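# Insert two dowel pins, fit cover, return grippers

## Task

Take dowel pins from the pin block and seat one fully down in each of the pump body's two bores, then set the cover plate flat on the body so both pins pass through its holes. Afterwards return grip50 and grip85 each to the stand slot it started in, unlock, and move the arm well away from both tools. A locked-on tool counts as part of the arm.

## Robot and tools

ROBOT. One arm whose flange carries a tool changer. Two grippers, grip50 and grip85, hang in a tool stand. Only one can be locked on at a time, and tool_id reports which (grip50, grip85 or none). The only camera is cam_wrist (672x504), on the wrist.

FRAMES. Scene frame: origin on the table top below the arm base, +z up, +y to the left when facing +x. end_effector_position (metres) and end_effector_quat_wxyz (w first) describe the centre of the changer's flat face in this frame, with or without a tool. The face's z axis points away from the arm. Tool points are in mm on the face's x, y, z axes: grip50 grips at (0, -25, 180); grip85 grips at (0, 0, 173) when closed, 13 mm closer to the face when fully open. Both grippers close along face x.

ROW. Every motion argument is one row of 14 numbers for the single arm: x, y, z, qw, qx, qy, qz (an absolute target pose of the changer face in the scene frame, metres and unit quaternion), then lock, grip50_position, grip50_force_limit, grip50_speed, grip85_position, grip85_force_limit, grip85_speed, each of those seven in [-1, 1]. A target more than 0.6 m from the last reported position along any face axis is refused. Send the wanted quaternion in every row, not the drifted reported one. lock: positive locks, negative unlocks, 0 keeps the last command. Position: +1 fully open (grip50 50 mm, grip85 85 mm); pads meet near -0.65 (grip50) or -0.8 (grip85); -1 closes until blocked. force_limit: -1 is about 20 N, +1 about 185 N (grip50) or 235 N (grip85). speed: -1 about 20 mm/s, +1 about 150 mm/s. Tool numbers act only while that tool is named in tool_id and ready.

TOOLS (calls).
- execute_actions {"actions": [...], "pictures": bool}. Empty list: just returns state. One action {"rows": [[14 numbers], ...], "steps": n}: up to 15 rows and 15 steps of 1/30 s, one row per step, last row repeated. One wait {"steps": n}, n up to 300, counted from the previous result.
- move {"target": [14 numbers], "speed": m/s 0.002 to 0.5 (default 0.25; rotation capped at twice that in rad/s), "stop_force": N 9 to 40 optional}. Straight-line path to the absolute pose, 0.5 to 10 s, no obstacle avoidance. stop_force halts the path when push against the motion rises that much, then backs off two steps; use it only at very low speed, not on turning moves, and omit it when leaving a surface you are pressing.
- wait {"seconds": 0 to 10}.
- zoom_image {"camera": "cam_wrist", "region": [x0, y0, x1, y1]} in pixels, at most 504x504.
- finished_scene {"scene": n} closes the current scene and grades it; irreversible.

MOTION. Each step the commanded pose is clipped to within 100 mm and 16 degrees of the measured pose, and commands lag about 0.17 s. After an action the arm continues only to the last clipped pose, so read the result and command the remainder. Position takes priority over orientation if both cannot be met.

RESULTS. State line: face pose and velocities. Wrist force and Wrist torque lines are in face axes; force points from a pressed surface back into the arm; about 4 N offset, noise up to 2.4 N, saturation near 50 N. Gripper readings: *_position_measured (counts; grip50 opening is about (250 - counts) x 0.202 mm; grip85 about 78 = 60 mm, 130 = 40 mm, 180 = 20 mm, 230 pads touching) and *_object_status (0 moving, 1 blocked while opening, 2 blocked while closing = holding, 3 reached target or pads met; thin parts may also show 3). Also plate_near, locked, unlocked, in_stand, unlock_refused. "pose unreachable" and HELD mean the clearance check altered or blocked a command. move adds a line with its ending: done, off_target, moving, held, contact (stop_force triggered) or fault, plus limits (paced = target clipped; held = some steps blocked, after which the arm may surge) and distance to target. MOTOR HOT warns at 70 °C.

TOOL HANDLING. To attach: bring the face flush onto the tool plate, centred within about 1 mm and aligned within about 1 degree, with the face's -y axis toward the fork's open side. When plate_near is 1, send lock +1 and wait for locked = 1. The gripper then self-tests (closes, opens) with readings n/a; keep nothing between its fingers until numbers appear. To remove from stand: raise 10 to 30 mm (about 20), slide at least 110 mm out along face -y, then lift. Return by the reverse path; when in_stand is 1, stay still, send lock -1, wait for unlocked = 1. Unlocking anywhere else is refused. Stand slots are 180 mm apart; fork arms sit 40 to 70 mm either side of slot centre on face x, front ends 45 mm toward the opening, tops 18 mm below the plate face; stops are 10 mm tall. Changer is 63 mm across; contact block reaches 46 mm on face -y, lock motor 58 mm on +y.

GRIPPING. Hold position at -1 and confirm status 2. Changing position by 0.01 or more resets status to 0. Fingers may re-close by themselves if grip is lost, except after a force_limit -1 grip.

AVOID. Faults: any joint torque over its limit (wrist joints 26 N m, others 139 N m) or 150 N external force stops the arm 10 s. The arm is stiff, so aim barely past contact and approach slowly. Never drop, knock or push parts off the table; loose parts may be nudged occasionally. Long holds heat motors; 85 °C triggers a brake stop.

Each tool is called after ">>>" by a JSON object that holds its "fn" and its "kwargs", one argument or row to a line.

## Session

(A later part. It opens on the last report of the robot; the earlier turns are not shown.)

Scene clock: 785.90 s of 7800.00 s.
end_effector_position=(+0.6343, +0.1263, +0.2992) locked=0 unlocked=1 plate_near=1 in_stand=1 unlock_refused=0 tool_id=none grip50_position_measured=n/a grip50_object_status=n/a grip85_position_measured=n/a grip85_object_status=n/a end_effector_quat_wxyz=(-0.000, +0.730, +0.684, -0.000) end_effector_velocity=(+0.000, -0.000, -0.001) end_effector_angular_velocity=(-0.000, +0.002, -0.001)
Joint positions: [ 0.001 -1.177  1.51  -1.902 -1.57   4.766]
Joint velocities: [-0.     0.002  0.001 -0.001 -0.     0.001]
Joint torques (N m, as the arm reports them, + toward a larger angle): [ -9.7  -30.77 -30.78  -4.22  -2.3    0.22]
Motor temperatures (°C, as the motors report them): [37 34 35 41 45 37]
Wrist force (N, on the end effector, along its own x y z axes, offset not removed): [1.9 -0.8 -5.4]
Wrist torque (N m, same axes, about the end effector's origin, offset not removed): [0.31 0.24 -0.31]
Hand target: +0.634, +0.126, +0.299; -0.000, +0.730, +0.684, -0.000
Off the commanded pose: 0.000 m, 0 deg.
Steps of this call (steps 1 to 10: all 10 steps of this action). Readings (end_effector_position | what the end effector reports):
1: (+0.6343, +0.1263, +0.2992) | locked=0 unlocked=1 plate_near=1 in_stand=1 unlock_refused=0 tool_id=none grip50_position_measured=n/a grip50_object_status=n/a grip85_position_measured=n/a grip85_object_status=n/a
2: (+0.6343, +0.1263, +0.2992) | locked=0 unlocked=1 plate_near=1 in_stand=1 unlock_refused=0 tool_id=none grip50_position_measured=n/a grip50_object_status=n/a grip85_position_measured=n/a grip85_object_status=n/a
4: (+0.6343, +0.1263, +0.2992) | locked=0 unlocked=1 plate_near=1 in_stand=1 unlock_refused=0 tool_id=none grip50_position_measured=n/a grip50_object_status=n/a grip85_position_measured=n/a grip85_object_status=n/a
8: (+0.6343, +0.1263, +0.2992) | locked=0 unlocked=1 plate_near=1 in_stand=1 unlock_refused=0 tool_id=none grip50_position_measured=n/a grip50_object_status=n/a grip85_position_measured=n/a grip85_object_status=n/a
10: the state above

>>> {"fn": "move", "kwargs": {
  "target": [0.6343,0.1263,0.42,0,0.7296,0.6839,0,0,0,0,0,0,0,0],
  "speed": 0.15
}}

>>> {"fn": "move", "kwargs": {
  "target": [0.40,0.05,0.45,0,0.7071,0.7071,0,0,0,0,0,0,0,0],
  "speed": 0.25
}}

>>> {"fn": "finished_scene", "kwargs": {
  "scene": 1
}}

Scene clock: 789.80 s of 7800.00 s.
end_effector_position=(+0.6346, +0.1263, +0.4197) locked=0 unlocked=1 plate_near=0 in_stand=0 unlock_refused=0 tool_id=none grip50_position_measured=n/a grip50_object_status=n/a grip85_position_measured=n/a grip85_object_status=n/a end_effector_quat_wxyz=(+0.000, +0.730, +0.684, +0.000) end_effector_velocity=(+0.001, +0.000, +0.001) end_effector_angular_velocity=(+0.000, +0.005, +0.001)
Joint positions: [ 0.001 -1.23   1.27  -1.61  -1.57   4.766]
Joint velocities: [ 0.     0.004 -0.009  0.01   0.    -0.   ]
Joint torques (N m, as the arm reports them, + toward a larger angle): [ -5.08 -31.52 -34.29  -0.85  -1.82  -0.86]
Motor temperatures (°C, as the motors report them): [37 34 35 41 45 37]
Wrist force (N, on the end effector, along its own x y z axes, offset not removed): [-0.7 -3.0 0.9]
Wrist torque (N m, same axes, about the end effector's origin, offset not removed): [-0.18 -0.03 -0.12]
Hand target: +0.635, +0.126, +0.420; +0.000, +0.730, +0.684, +0.000
Off the commanded pose: 0.000 m, 0 deg.
move: done

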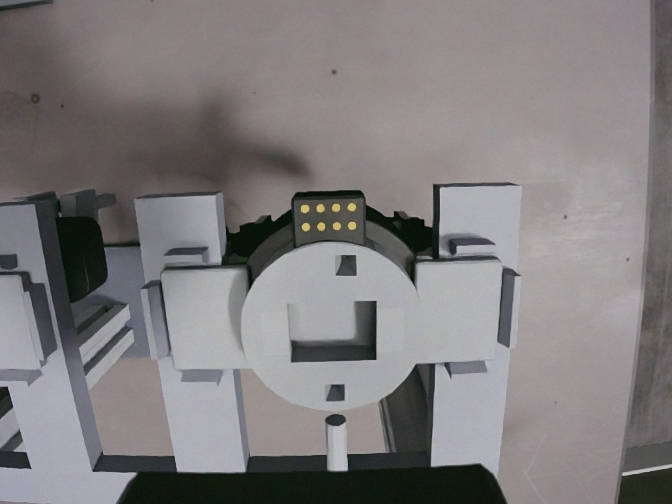

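Scene clock: 791.53 s of 7800.00 s.
end_effector_position=(+0.4004, +0.0501, +0.4503) locked=0 unlocked=1 plate_near=0 in_stand=0 unlock_refused=0 tool_id=none grip50_position_measured=n/a grip50_object_status=n/a grip85_position_measured=n/a grip85_object_status=n/a end_effector_quat_wxyz=(-0.000, +0.707, +0.707, +0.000) end_effector_velocity=(-0.002, -0.001, +0.002) end_effector_angular_velocity=(+0.001, -0.004, +0.001)
Joint positions: [-0.201 -1.833  1.82  -1.556 -1.57   4.5  ]
Joint velocities: [-0.003 -0.008  0.003  0.001  0.001 -0.005]
Joint torques (N m, as the arm reports them, + toward a larger angle): [-11.   -25.33 -14.08  -1.09   2.54  -1.86]
Motor temperatures (°C, as the motors report them): [37 34 35 41 45 37]
Wrist force (N, on the end effector, along its own x y z axes, offset not removed): [2.9 0.9 1.8]
Wrist torque (N m, same axes, about the end effector's origin, offset not removed): [-0.09 0.00 0.03]
Hand target: +0.400, +0.050, +0.450; -0.000, +0.707, +0.707, +0.000
Off the commanded pose: 0.001 m, 0 deg.
move: done

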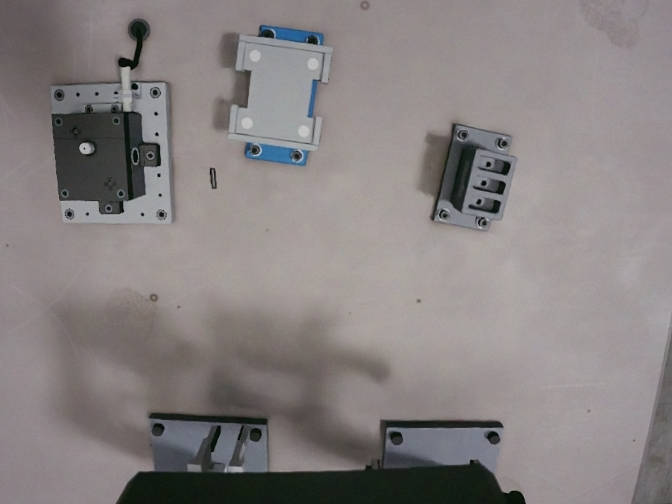

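The scene is finished: the task was done.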